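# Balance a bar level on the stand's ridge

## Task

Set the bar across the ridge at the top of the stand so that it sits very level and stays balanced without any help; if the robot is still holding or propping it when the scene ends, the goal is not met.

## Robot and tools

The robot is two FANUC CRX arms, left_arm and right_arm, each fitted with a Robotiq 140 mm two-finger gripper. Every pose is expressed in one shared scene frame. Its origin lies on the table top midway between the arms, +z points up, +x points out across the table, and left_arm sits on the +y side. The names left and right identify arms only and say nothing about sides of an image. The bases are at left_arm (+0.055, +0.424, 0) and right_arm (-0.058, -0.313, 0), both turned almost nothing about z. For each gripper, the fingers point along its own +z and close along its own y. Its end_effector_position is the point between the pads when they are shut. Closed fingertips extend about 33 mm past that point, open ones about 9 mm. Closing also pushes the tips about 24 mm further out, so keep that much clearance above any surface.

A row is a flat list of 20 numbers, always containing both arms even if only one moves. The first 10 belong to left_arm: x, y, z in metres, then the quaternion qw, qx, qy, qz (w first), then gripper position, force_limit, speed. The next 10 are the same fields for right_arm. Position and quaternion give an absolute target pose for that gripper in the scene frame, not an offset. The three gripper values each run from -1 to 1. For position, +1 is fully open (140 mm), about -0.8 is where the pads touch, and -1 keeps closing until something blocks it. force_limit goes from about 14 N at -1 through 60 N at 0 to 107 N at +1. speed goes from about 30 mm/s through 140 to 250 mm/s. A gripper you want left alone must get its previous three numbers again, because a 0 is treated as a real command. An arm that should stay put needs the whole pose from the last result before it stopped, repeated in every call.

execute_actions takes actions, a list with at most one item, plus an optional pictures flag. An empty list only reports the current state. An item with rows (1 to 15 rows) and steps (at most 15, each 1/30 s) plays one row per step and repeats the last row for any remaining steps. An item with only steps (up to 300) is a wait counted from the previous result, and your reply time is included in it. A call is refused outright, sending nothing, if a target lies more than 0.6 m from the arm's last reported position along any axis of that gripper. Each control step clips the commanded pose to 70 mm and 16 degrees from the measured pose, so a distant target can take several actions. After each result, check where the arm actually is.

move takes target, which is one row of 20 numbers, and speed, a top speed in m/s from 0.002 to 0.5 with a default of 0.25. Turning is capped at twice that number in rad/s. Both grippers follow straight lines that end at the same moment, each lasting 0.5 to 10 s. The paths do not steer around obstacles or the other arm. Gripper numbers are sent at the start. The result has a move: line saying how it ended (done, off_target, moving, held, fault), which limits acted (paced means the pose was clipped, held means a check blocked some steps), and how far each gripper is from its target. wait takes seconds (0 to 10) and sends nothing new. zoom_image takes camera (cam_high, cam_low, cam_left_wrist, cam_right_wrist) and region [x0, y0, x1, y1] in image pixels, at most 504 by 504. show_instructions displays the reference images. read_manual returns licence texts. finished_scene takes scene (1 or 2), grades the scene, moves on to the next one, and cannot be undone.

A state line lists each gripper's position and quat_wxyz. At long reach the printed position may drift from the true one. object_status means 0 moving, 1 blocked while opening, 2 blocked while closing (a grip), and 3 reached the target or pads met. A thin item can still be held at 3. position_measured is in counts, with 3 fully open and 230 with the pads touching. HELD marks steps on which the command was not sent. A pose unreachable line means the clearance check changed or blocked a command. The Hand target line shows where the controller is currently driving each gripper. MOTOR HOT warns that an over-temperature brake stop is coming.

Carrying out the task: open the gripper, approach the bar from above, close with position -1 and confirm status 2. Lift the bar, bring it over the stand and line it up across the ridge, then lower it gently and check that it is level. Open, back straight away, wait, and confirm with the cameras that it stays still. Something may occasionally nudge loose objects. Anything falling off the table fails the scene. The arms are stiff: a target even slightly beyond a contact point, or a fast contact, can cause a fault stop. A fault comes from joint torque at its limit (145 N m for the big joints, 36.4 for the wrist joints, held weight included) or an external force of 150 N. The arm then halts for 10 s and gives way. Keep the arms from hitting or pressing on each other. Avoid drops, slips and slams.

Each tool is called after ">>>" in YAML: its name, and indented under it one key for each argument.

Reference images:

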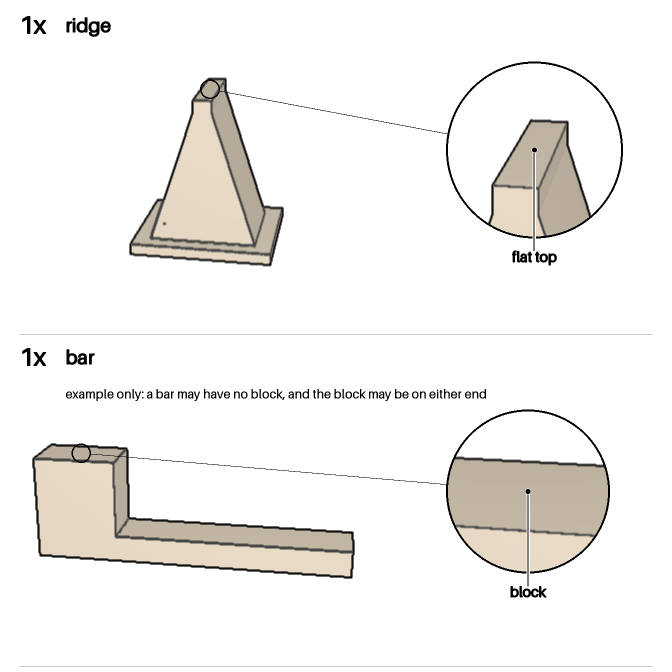

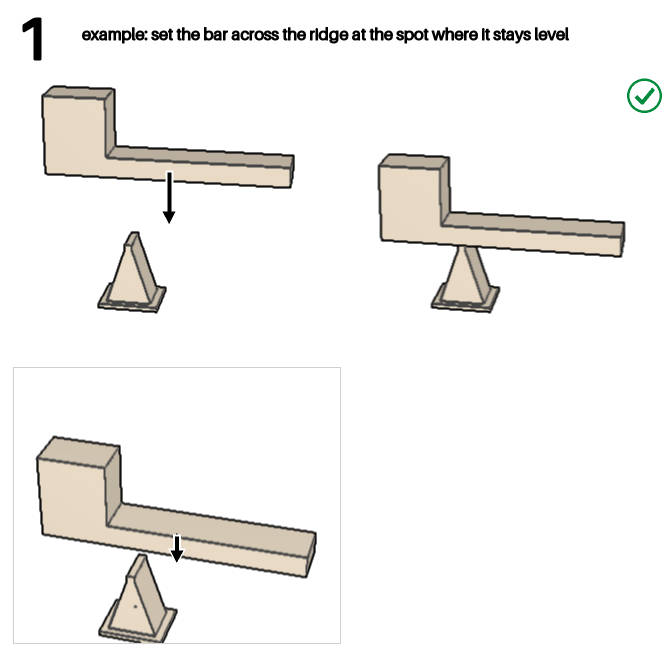

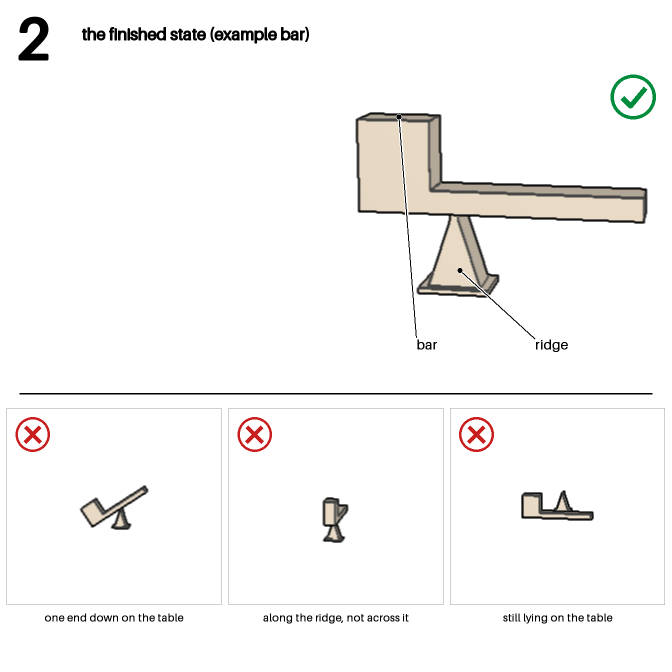

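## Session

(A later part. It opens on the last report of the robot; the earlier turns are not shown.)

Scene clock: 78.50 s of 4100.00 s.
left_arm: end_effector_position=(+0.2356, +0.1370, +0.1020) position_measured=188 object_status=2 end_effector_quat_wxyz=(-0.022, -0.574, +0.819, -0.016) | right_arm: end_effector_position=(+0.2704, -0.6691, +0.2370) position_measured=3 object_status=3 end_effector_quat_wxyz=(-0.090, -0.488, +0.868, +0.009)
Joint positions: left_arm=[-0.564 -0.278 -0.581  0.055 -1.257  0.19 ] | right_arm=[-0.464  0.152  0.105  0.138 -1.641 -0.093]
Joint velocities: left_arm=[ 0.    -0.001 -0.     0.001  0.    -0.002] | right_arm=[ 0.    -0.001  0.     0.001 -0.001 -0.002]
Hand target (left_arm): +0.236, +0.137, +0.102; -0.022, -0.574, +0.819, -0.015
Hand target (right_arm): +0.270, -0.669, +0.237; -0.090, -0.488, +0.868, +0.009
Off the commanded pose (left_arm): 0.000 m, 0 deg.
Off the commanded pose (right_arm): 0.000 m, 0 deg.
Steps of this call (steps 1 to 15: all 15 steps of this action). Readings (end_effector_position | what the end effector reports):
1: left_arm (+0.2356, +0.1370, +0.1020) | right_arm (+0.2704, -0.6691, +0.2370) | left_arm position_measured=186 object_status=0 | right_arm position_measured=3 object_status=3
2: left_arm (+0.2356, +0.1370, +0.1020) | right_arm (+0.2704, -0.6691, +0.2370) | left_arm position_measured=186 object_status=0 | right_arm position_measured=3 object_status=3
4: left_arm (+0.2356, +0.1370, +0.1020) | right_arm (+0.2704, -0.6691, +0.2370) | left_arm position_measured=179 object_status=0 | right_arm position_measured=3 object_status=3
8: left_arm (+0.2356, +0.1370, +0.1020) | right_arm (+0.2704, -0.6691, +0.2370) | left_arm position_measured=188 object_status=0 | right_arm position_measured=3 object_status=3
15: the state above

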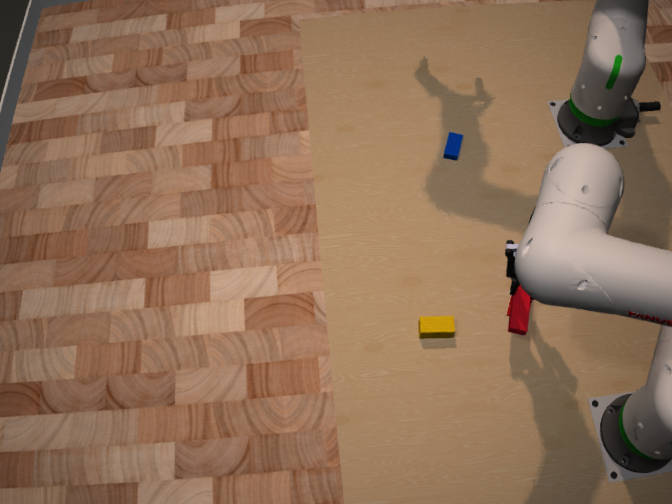

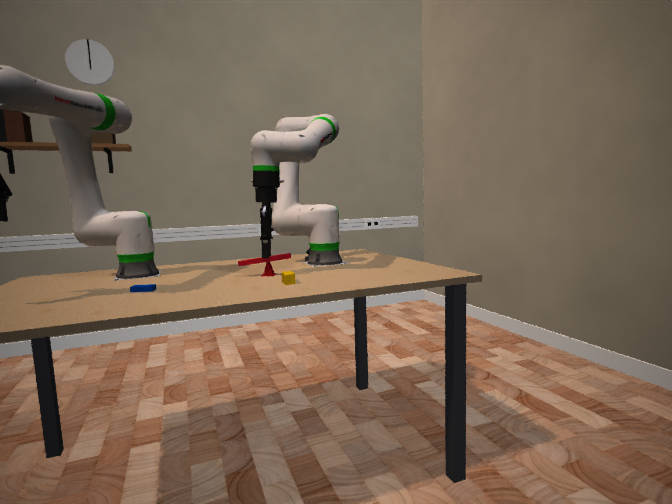

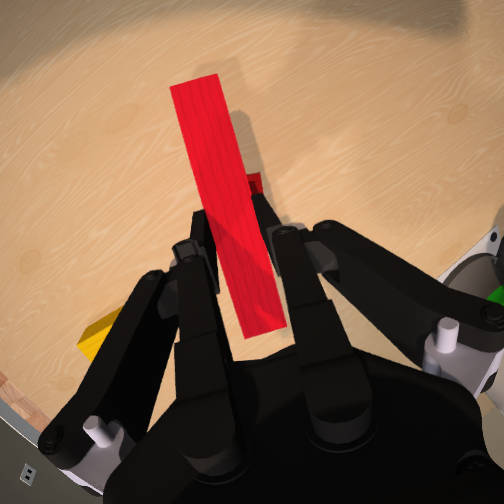

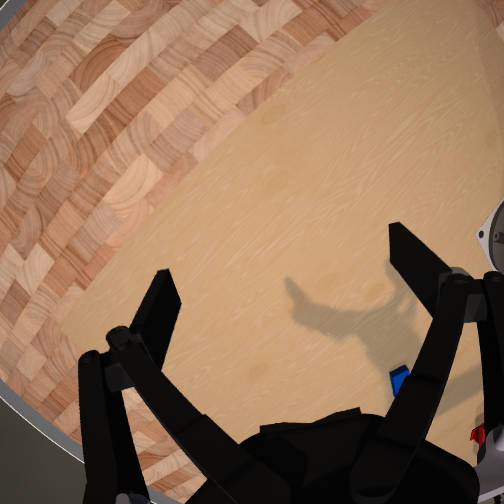

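>>> move:
  target: [0.2393,0.1474,0.107,0.0686,0.572,-0.816,0.048,-1,0,0,0.2704,-0.6691,0.237,-0.09,-0.488,0.868,0.009,1,0,0]
  speed: 0.03

>>> zoom_image:
  camera: "cam_low"
  region: [230,235,310,285]

Scene clock: 83.63 s of 4100.00 s.
left_arm: end_effector_position=(+0.2392, +0.1473, +0.1069) position_measured=188 object_status=2 end_effector_quat_wxyz=(-0.069, -0.572, +0.816, -0.048) | right_arm: end_effector_position=(+0.2704, -0.6691, +0.2370) position_measured=3 object_status=3 end_effector_quat_wxyz=(-0.090, -0.488, +0.868, +0.009)
Joint positions: left_arm=[-0.392 -0.36  -0.672  0.176 -1.258 -0.019] | right_arm=[-0.464  0.152  0.105  0.138 -1.641 -0.093]
Joint velocities: left_arm=[ 0.005 -0.001 -0.002  0.003 -0.001 -0.007] | right_arm=[ 0. -0.  0.  0.  0.  0.]
Hand target (left_arm): +0.239, +0.147, +0.107; -0.069, -0.572, +0.816, -0.048
Hand target (right_arm): +0.270, -0.669, +0.237; -0.090, -0.488, +0.868, +0.009
Off the commanded pose (left_arm): 0.000 m, 0 deg.
Off the commanded pose (right_arm): 0.000 m, 0 deg.
move: done

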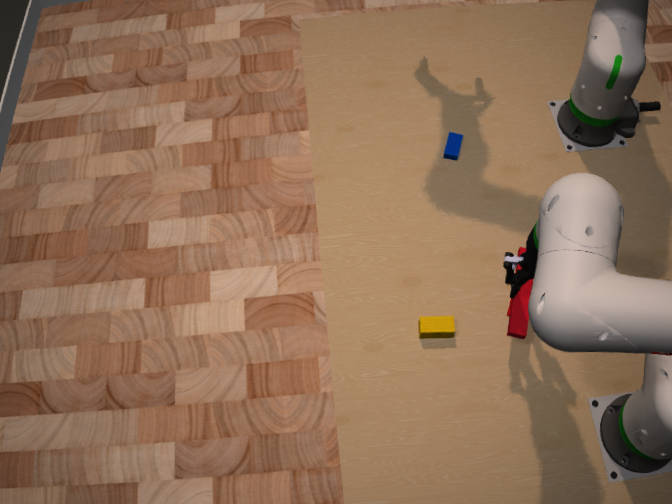

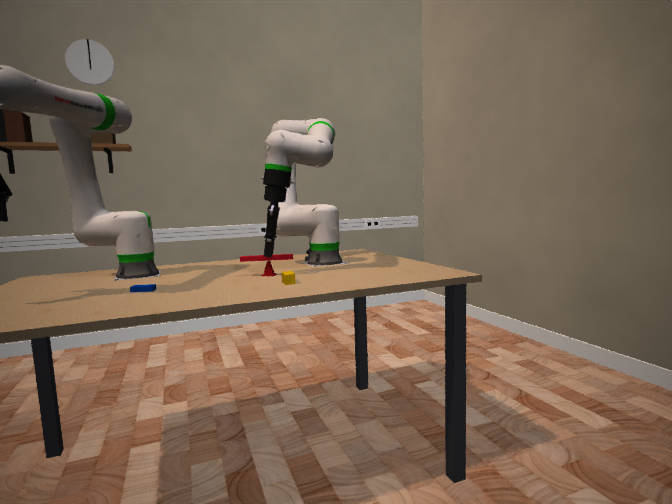

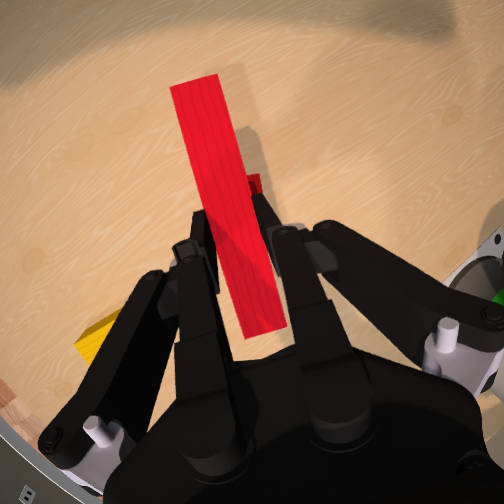

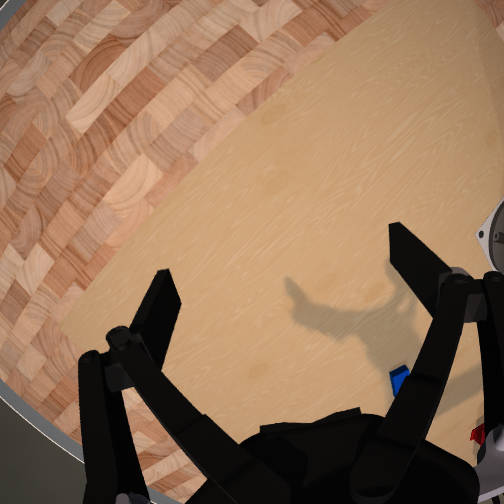

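Region (230, 235, 310, 285) of cam_low's 672x504 image, scaled by 6.300, with more detail than that image has; it fills the top 315 rows of this view, and the rest is white.

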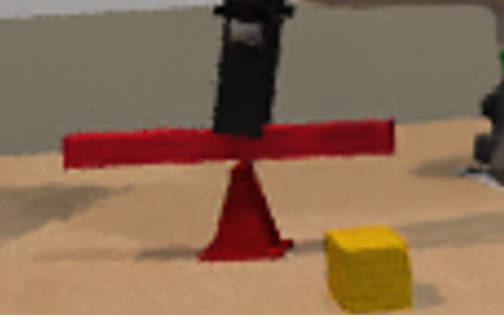

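>>> move:
  target: [0.2403,0.1502,0.1045,0.071,0.572,-0.816,0.05,-1,0,0,0.2704,-0.6691,0.237,-0.09,-0.488,0.868,0.009,1,0,0]
  speed: 0.008

>>> execute_actions:
  actions:
    - {"rows":[[0.2403,0.1502,0.1045,0.071,0.572,-0.816,0.05,-0.4,0,0,0.2704,-0.6691,0.237,-0.09,-0.488,0.868,0.009,1,0,0],[0.2403,0.1502,0.1045,0.071,0.572,-0.816,0.05,-0.4,0,0,0.2704,-0.6691,0.237,-0.09,-0.488,0.868,0.009,1,0,0],[0.2403,0.1502,0.1045,0.071,0.572,-0.816,0.05,-0.4,0,0,0.2704,-0.6691,0.237,-0.09,-0.488,0.868,0.009,1,0,0],[0.2403,0.1502,0.1045,0.071,0.572,-0.816,0.05,-0.4,0,0,0.2704,-0.6691,0.237,-0.09,-0.488,0.868,0.009,1,0,0],[0.2403,0.1502,0.1015,0.071,0.572,-0.816,0.05,-0.4,0,0,0.2704,-0.6691,0.237,-0.09,-0.488,0.868,0.009,1,0,0],[0.2403,0.1502,0.1015,0.071,0.572,-0.816,0.05,-0.4,0,0,0.2704,-0.6691,0.237,-0.09,-0.488,0.868,0.009,1,0,0],[0.2403,0.1502,0.1045,0.071,0.572,-0.816,0.05,-1,0,0,0.2704,-0.6691,0.237,-0.09,-0.488,0.868,0.009,1,0,0]],"steps":15}

>>> zoom_image:
  camera: "cam_low"
  region: [230,235,310,285]

Scene clock: 90.10 s of 4100.00 s.
left_arm: end_effector_position=(+0.2403, +0.1502, +0.1045) position_measured=188 object_status=2 end_effector_quat_wxyz=(-0.071, -0.572, +0.816, -0.050) | right_arm: end_effector_position=(+0.2704, -0.6691, +0.2370) position_measured=3 object_status=3 end_effector_quat_wxyz=(-0.090, -0.488, +0.868, +0.009)
Joint positions: left_arm=[-0.373 -0.366 -0.685  0.183 -1.254 -0.041] | right_arm=[-0.464  0.152  0.105  0.138 -1.641 -0.093]
Joint velocities: left_arm=[ 0.002 -0.    -0.001  0.     0.    -0.001] | right_arm=[-0.001  0.    -0.     0.     0.001  0.001]
Hand target (left_arm): +0.240, +0.150, +0.104; -0.071, -0.572, +0.816, -0.050
Hand target (right_arm): +0.270, -0.669, +0.237; -0.090, -0.488, +0.868, +0.009
Off the commanded pose (left_arm): 0.000 m, 0 deg.
Off the commanded pose (right_arm): 0.000 m, 0 deg.
After step 90, 2.77 s passed at rest.
move: done

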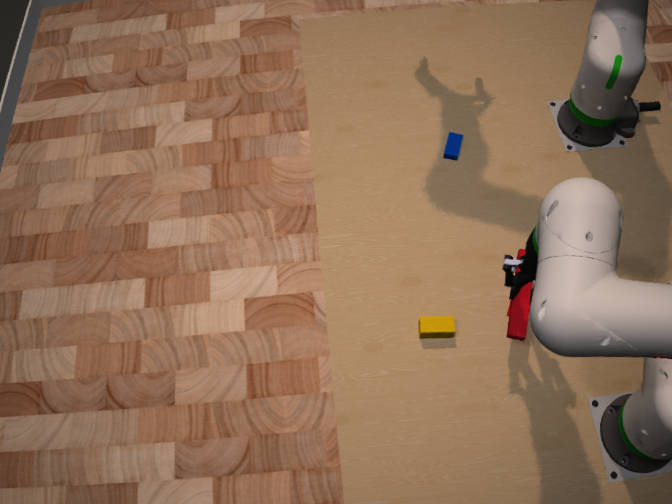

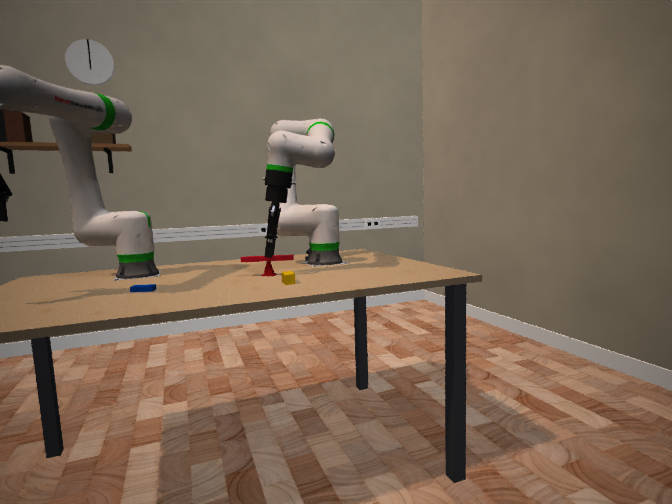

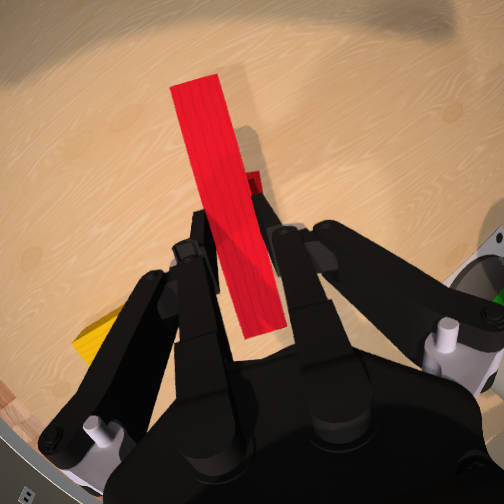

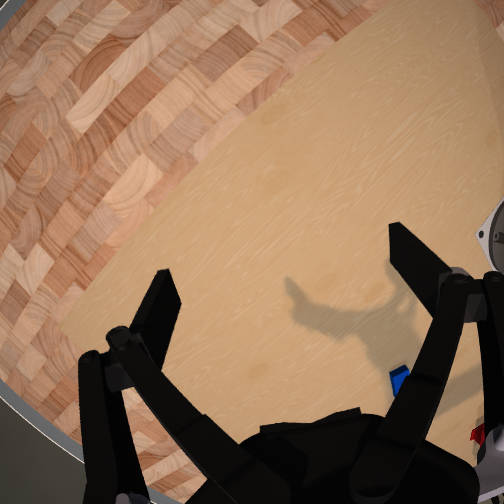

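Scene clock: 90.60 s of 4100.00 s.
left_arm: end_effector_position=(+0.2402, +0.1501, +0.1044) position_measured=233 object_status=0 end_effector_quat_wxyz=(-0.071, -0.572, +0.816, -0.050) | right_arm: end_effector_position=(+0.2704, -0.6691, +0.2370) position_measured=3 object_status=3 end_effector_quat_wxyz=(-0.090, -0.488, +0.868, +0.009)
Joint positions: left_arm=[-0.373 -0.366 -0.685  0.183 -1.254 -0.041] | right_arm=[-0.464  0.152  0.105  0.138 -1.641 -0.093]
Joint velocities: left_arm=[-0.    -0.002  0.002  0.    -0.001 -0.   ] | right_arm=[-0.002 -0.     0.    -0.    -0.     0.   ]
Hand target (left_arm): +0.240, +0.150, +0.104; -0.071, -0.572, +0.816, -0.050
Hand target (right_arm): +0.270, -0.669, +0.237; -0.090, -0.488, +0.868, +0.009
Off the commanded pose (left_arm): 0.000 m, 0 deg.
Off the commanded pose (right_arm): 0.000 m, 0 deg.
Steps of this call (steps 1 to 15: all 15 steps of this action). Readings (end_effector_position | what the end effector reports):
1: left_arm (+0.2403, +0.1502, +0.1045) | right_arm (+0.2704, -0.6691, +0.2370) | left_arm position_measured=188 object_status=0 | right_arm position_measured=3 object_status=3
2: left_arm (+0.2403, +0.1502, +0.1045) | right_arm (+0.2704, -0.6691, +0.2370) | left_arm position_measured=188 object_status=0 | right_arm position_measured=3 object_status=3
4: left_arm (+0.2403, +0.1502, +0.1045) | right_arm (+0.2704, -0.6691, +0.2370) | left_arm position_measured=179 object_status=0 | right_arm position_measured=3 object_status=3
8: left_arm (+0.2402, +0.1503, +0.1030) | right_arm (+0.2704, -0.6691, +0.2370) | left_arm position_measured=183 object_status=0 | right_arm position_measured=3 object_status=3
15: the state above

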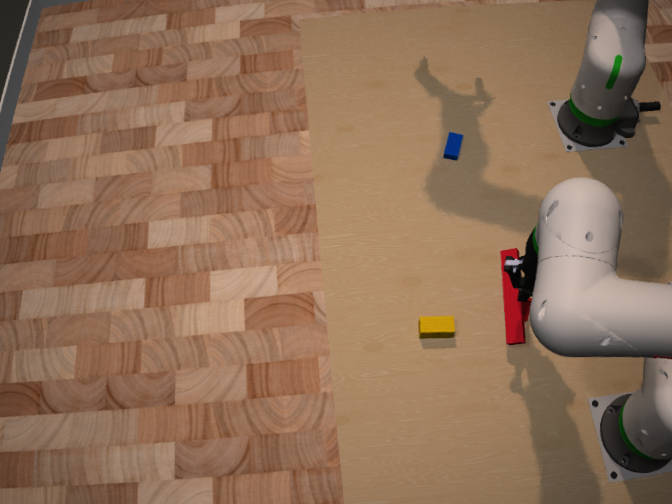

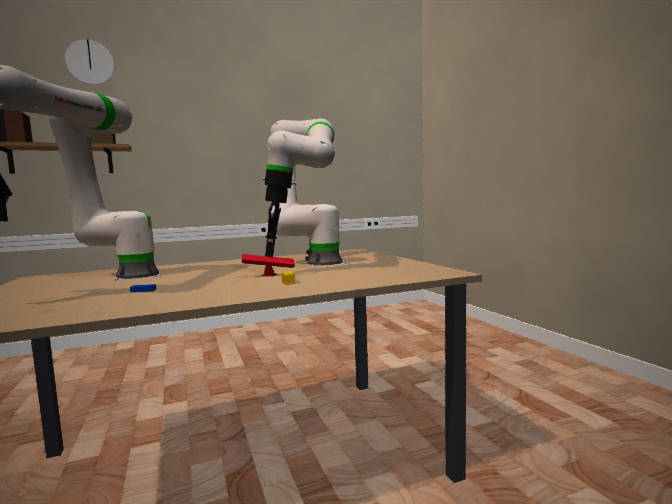

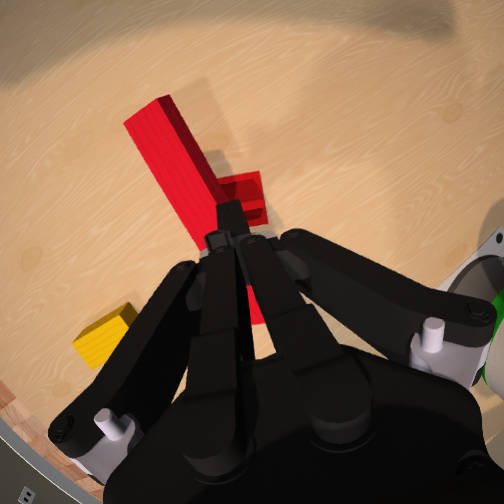

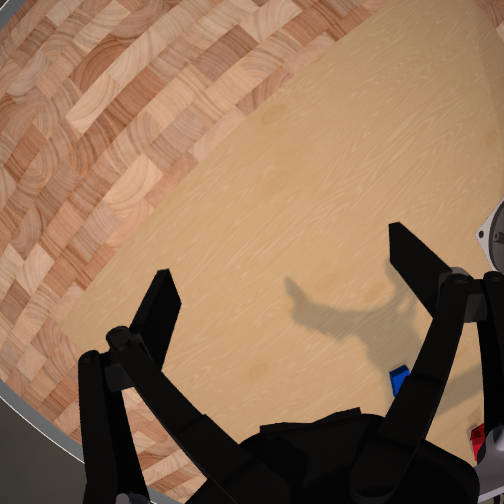

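Region (230, 235, 310, 285) of cam_low's 672x504 image, scaled by 6.300, with more detail than that image has; it fills the top 315 rows of this view, and the rest is white.

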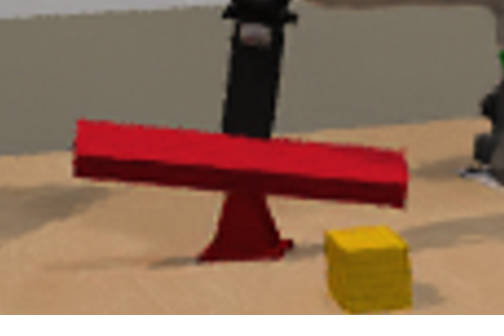

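>>> move:
  target: [0.245,0.15,0.15,0,0.574,-0.819,0,1,0,0,0.2704,-0.6691,0.237,-0.09,-0.488,0.868,0.009,1,0,0]
  speed: 0.1

>>> zoom_image:
  camera: "cam_low"
  region: [220,235,320,295]

Scene clock: 94.13 s of 4100.00 s.
left_arm: end_effector_position=(+0.2451, +0.1502, +0.1502) position_measured=3 object_status=3 end_effector_quat_wxyz=(+0.000, -0.574, +0.819, -0.000) | right_arm: end_effector_position=(+0.2704, -0.6691, +0.2370) position_measured=3 object_status=3 end_effector_quat_wxyz=(-0.090, -0.488, +0.868, +0.009)
Joint positions: left_arm=[-0.571 -0.292 -0.458  0.    -1.405  0.215] | right_arm=[-0.464  0.152  0.105  0.138 -1.641 -0.093]
Joint velocities: left_arm=[-0.001  0.003  0.001 -0.001 -0.001 -0.001] | right_arm=[ 0.001  0.001  0.    -0.     0.001  0.   ]
Hand target (left_arm): +0.245, +0.150, +0.150; +0.000, -0.574, +0.819, -0.000
Hand target (right_arm): +0.270, -0.669, +0.237; -0.090, -0.488, +0.868, +0.009
Off the commanded pose (left_arm): 0.000 m, 0 deg.
Off the commanded pose (right_arm): 0.000 m, 0 deg.
move: done

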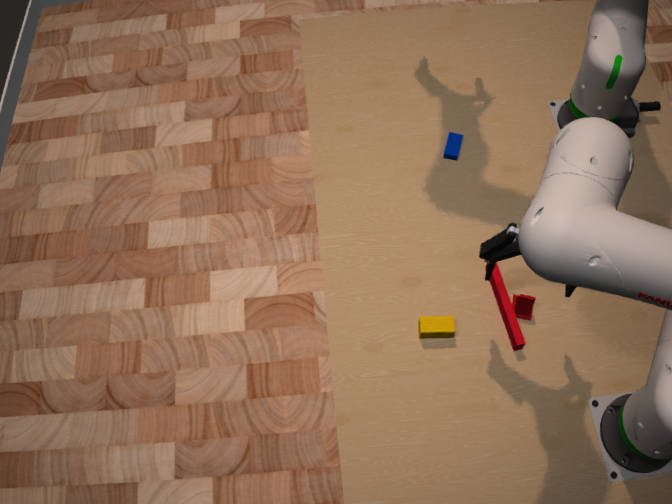

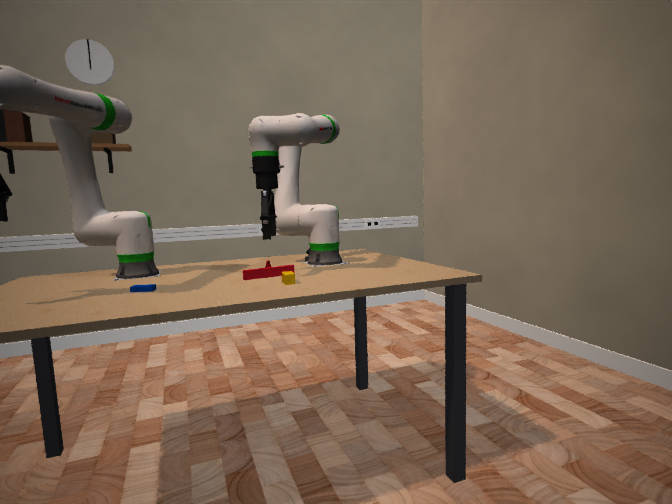

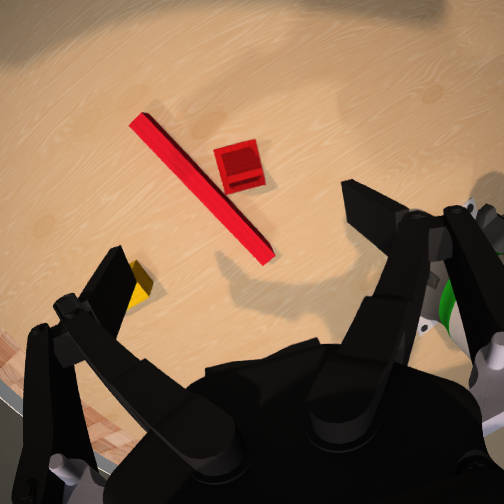

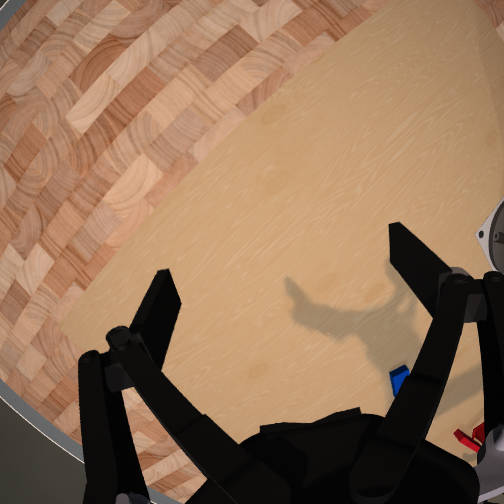

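Region (220, 235, 320, 295) of cam_low's 672x504 image, scaled by 5.040, with more detail than that image has; it fills the top 302 rows of this view, and the rest is white.

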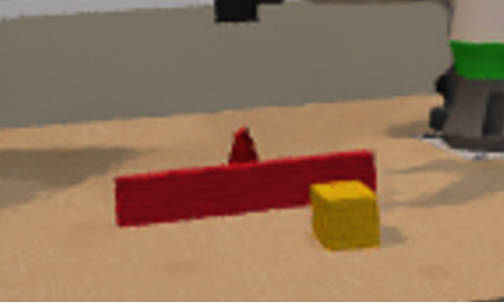

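>>> move:
  target: [0.274,0.102,0.075,0,0.755,-0.656,0,0,0,0,0.2704,-0.6691,0.237,-0.09,-0.488,0.868,0.009,1,0,0]
  speed: 0.15

Scene clock: 99.83 s of 4100.00 s.
left_arm: end_effector_position=(+0.2741, +0.1017, +0.0752) position_measured=129 object_status=3 end_effector_quat_wxyz=(+0.000, +0.755, -0.656, +0.000) | right_arm: end_effector_position=(+0.2704, -0.6691, +0.2370) position_measured=3 object_status=3 end_effector_quat_wxyz=(-0.090, -0.488, +0.868, +0.009)
Joint positions: left_arm=[-0.641 -0.078 -0.464  0.001 -1.184  0.772] | right_arm=[-0.464  0.152  0.105  0.138 -1.641 -0.093]
Joint velocities: left_arm=[-0.001  0.001  0.001 -0.003  0.001  0.005] | right_arm=[-0.    -0.001 -0.    -0.    -0.    -0.   ]
Hand target (left_arm): +0.274, +0.102, +0.075; +0.000, +0.755, -0.656, +0.000
Hand target (right_arm): +0.270, -0.669, +0.237; -0.090, -0.488, +0.868, +0.009
Off the commanded pose (left_arm): 0.000 m, 0 deg.
Off the commanded pose (right_arm): 0.000 m, 0 deg.
After step 90, 0.73 s passed at rest.
move: done

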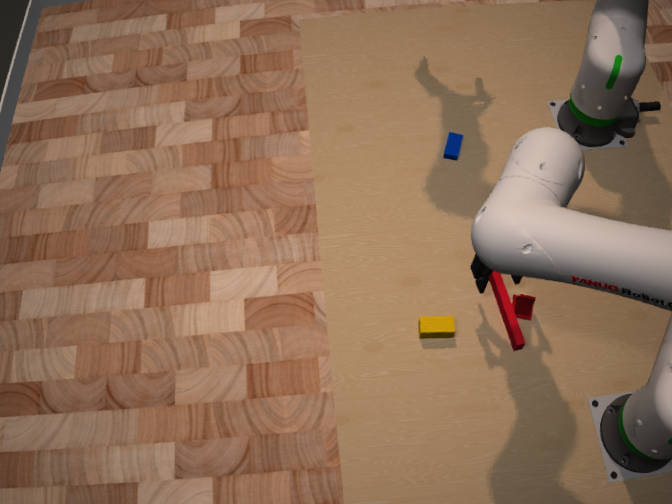

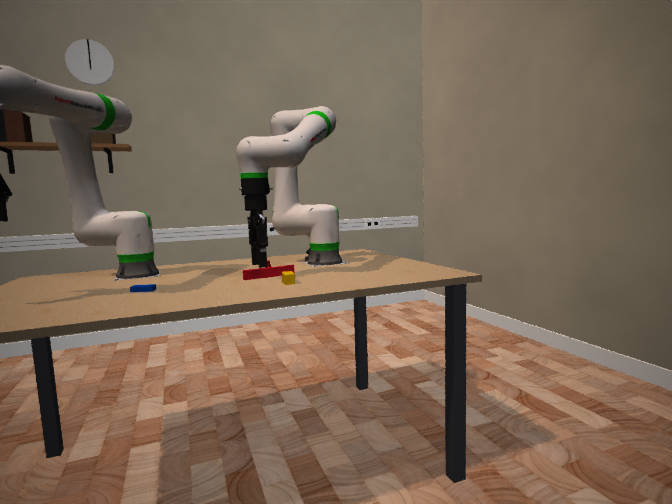

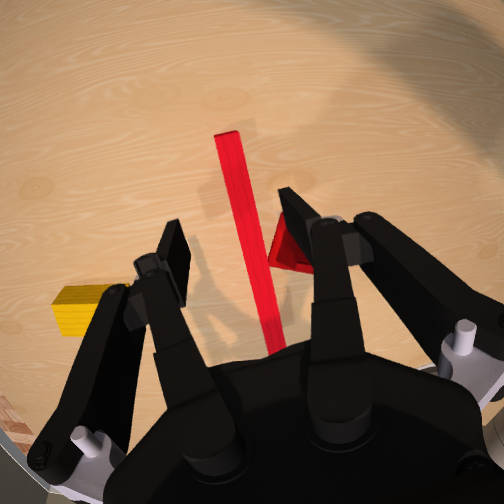

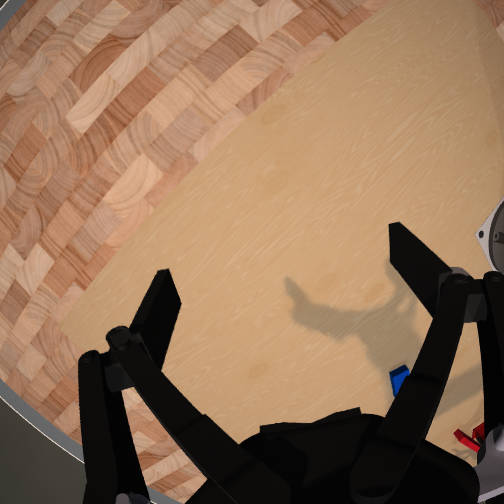

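>>> move:
  target: [0.27,0.092,0.05,0,0.755,-0.656,0,-0.25,0,0,0.2704,-0.6691,0.237,-0.09,-0.488,0.868,0.009,1,0,0]
  speed: 0.05

>>> move:
  target: [0.27,0.092,0.05,0,0.755,-0.656,0,-1,0,-0.5,0.2704,-0.6691,0.237,-0.09,-0.488,0.868,0.009,1,0,0]

>>> move:
  target: [0.36,0.02,0.07,0,0.707,-0.707,0,-1,0,-0.5,0.2704,-0.6691,0.237,-0.09,-0.488,0.868,0.009,1,0,0]
  speed: 0.15

>>> move:
  target: [0.36,0.0,0.046,-0.271,0.653,-0.653,0.271,-1,0,-0.5,0.2704,-0.6691,0.237,-0.09,-0.488,0.868,0.009,1,0,0]
  speed: 0.15

Scene clock: 105.43 s of 4100.00 s.
left_arm: end_effector_position=(+0.2701, +0.0920, +0.0501) position_measured=160 object_status=3 end_effector_quat_wxyz=(+0.000, +0.755, -0.656, +0.000) | right_arm: end_effector_position=(+0.2704, -0.6691, +0.2370) position_measured=3 object_status=3 end_effector_quat_wxyz=(-0.090, -0.488, +0.868, +0.009)
Joint positions: left_arm=[-0.669 -0.034 -0.487  0.    -1.118  0.801] | right_arm=[-0.464  0.152  0.105  0.138 -1.641 -0.093]
Joint velocities: left_arm=[-0.001  0.001 -0.001  0.     0.002  0.003] | right_arm=[-0. -0.  0. -0. -0.  0.]
Hand target (left_arm): +0.270, +0.092, +0.050; +0.000, +0.755, -0.656, +0.000
Hand target (right_arm): +0.270, -0.669, +0.237; -0.090, -0.488, +0.868, +0.009
Off the commanded pose (left_arm): 0.000 m, 0 deg.
Off the commanded pose (right_arm): 0.000 m, 0 deg.
After step 90, 1.77 s passed at rest.
move: done

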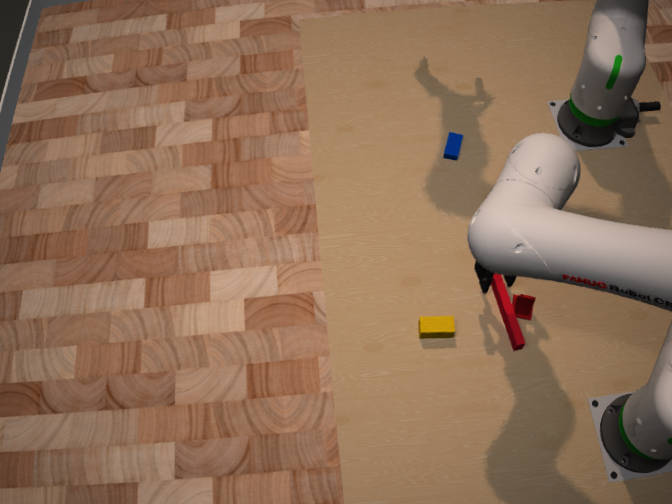

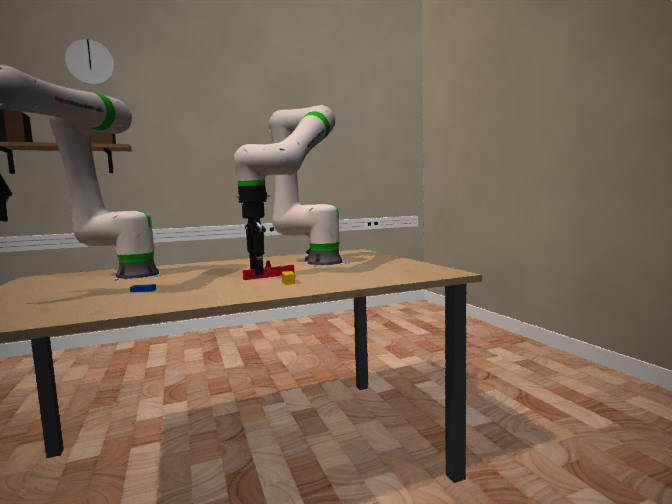

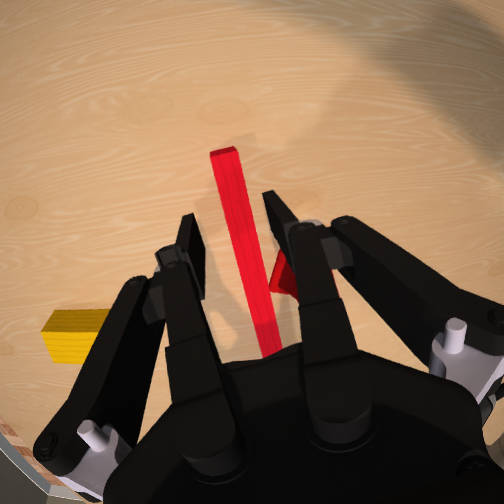

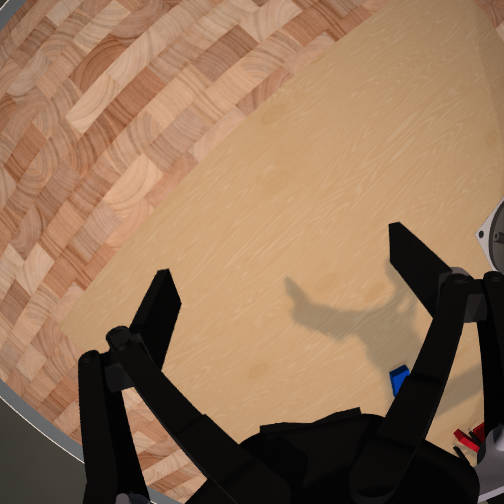

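Scene clock: 106.13 s of 4100.00 s.
left_arm: end_effector_position=(+0.2700, +0.0920, +0.0500) position_measured=210 object_status=2 end_effector_quat_wxyz=(+0.000, +0.755, -0.656, -0.000) | right_arm: end_effector_position=(+0.2704, -0.6691, +0.2370) position_measured=3 object_status=3 end_effector_quat_wxyz=(-0.090, -0.488, +0.868, +0.009)
Joint positions: left_arm=[-0.669 -0.033 -0.487  0.    -1.118  0.801] | right_arm=[-0.464  0.152  0.105  0.138 -1.641 -0.093]
Joint velocities: left_arm=[ 0.    -0.    -0.    -0.    -0.     0.001] | right_arm=[-0.     0.     0.     0.     0.     0.001]
Hand target (left_arm): +0.270, +0.092, +0.050; +0.000, +0.755, -0.656, -0.000
Hand target (right_arm): +0.270, -0.669, +0.237; -0.090, -0.488, +0.868, +0.009
Off the commanded pose (left_arm): 0.000 m, 0 deg.
Off the commanded pose (right_arm): 0.000 m, 0 deg.
move: done

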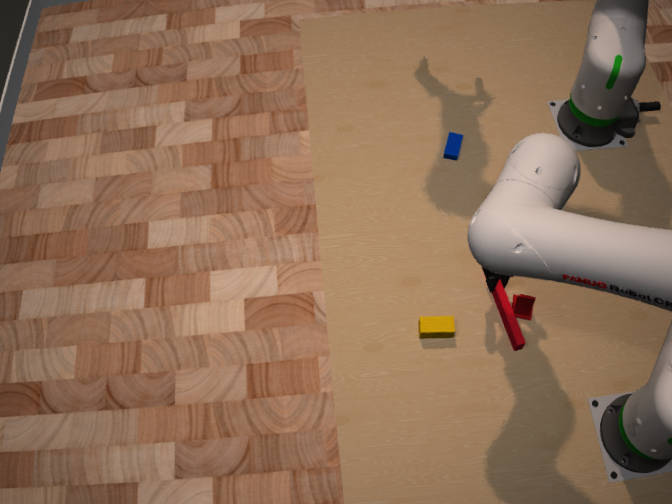

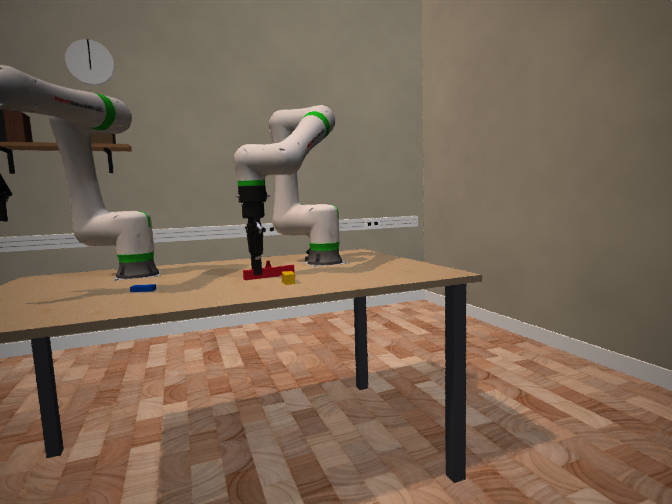

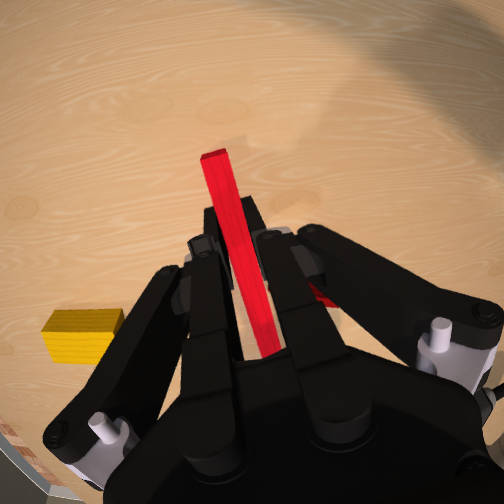

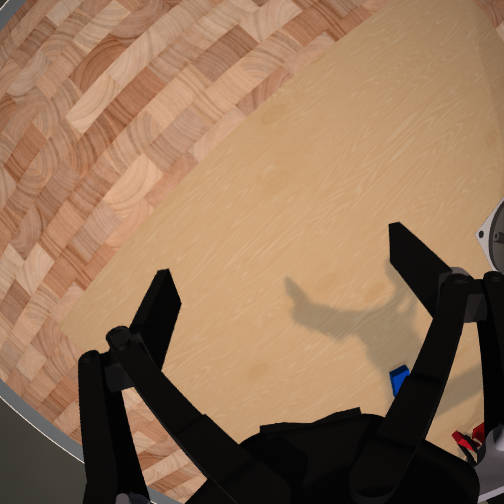

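Scene clock: 107.33 s of 4100.00 s.
left_arm: end_effector_position=(+0.3597, +0.0198, +0.0703) position_measured=210 object_status=2 end_effector_quat_wxyz=(+0.000, +0.707, -0.707, +0.000) | right_arm: end_effector_position=(+0.2704, -0.6691, +0.2370) position_measured=3 object_status=3 end_effector_quat_wxyz=(-0.090, -0.488, +0.868, +0.009)
Joint positions: left_arm=[-0.673  0.218 -0.159  0.    -1.193  0.665] | right_arm=[-0.464  0.152  0.105  0.138 -1.641 -0.093]
Joint velocities: left_arm=[-0.     0.003  0.003 -0.002 -0.001 -0.002] | right_arm=[ 0.001 -0.001 -0.    -0.     0.     0.001]
Hand target (left_arm): +0.360, +0.020, +0.070; -0.000, +0.707, -0.707, +0.000
Hand target (right_arm): +0.270, -0.669, +0.237; -0.090, -0.488, +0.868, +0.009
Off the commanded pose (left_arm): 0.000 m, 0 deg.
Off the commanded pose (right_arm): 0.000 m, 0 deg.
move: done

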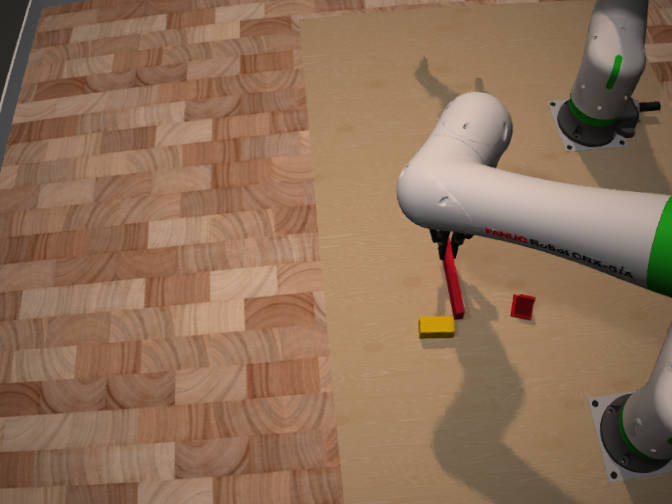

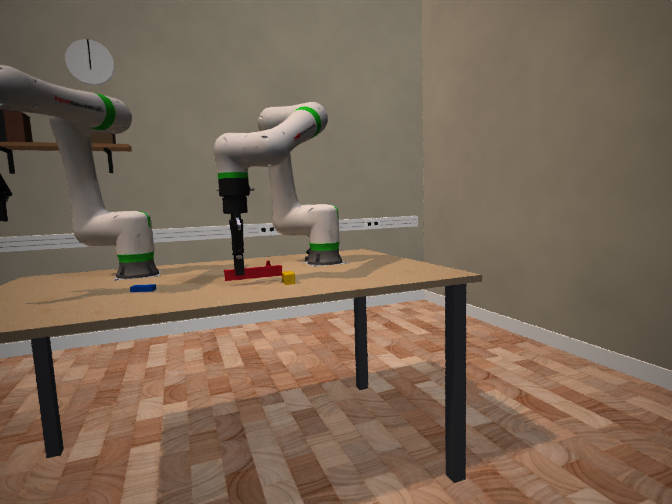

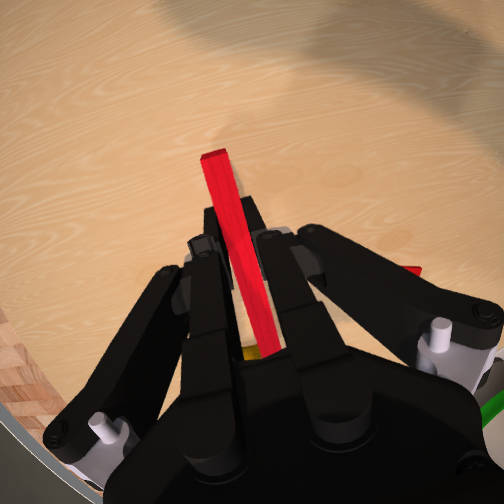

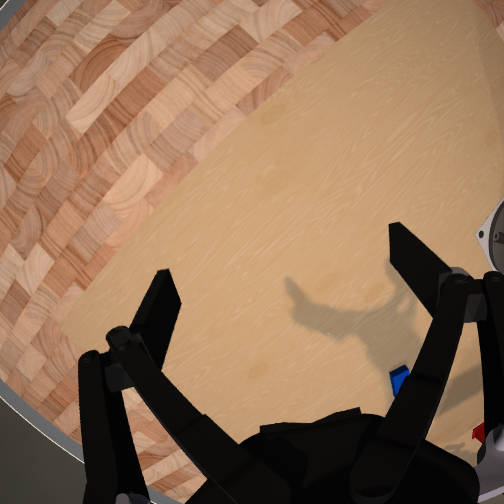

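Scene clock: 110.33 s of 4100.00 s.
left_arm: end_effector_position=(+0.3606, -0.0004, +0.0466) position_measured=210 object_status=2 end_effector_quat_wxyz=(-0.271, +0.654, -0.652, +0.272) | right_arm: end_effector_position=(+0.2704, -0.6691, +0.2370) position_measured=3 object_status=3 end_effector_quat_wxyz=(-0.090, -0.488, +0.868, +0.009)
Joint positions: left_arm=[-1.267  0.207 -0.269 -0.907 -1.028  1.728] | right_arm=[-0.464  0.152  0.105  0.138 -1.641 -0.093]
Joint velocities: left_arm=[-0.003  0.004  0.    -0.003 -0.003  0.005] | right_arm=[-0.     0.     0.001 -0.    -0.     0.001]
Hand target (left_arm): +0.361, -0.000, +0.047; -0.271, +0.654, -0.652, +0.272
Hand target (right_arm): +0.270, -0.669, +0.237; -0.090, -0.488, +0.868, +0.009
Off the commanded pose (left_arm): 0.001 m, 0 deg.
Off the commanded pose (right_arm): 0.000 m, 0 deg.
move: done

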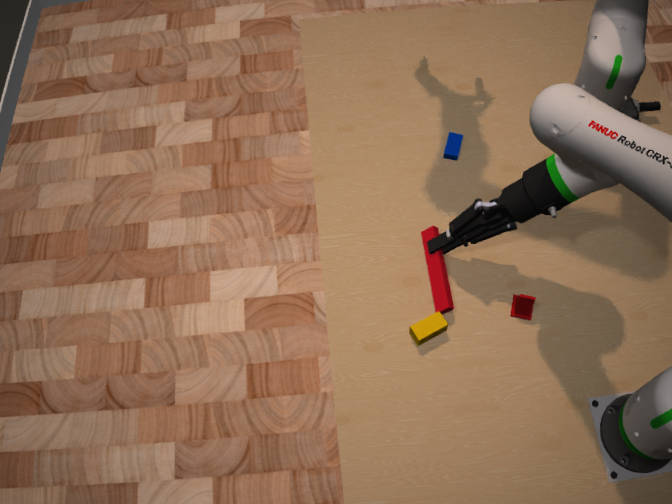

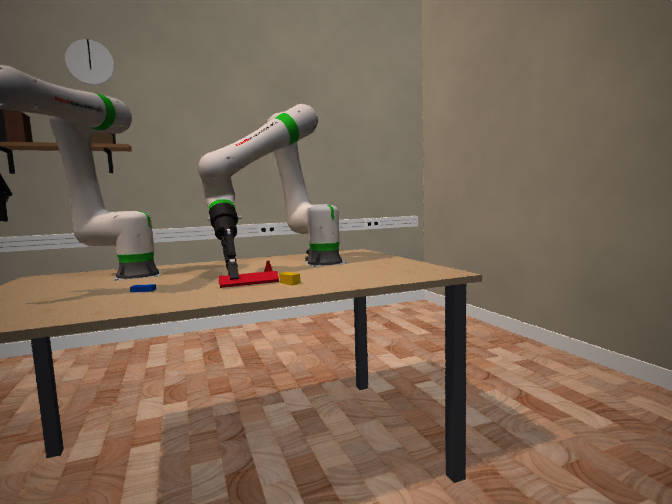

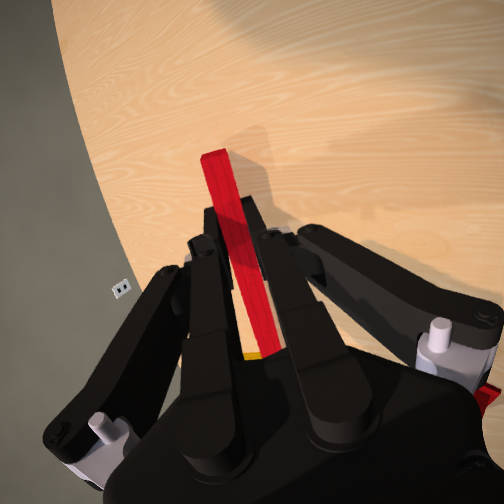

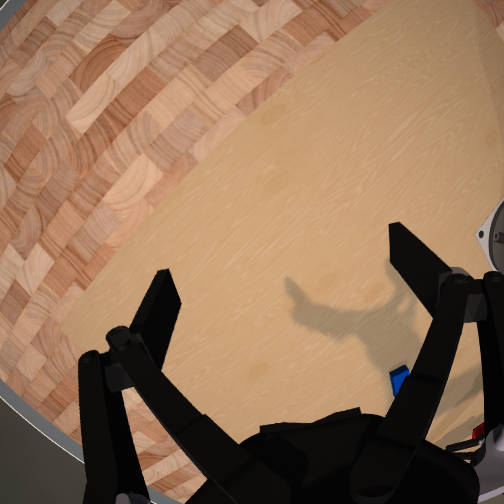

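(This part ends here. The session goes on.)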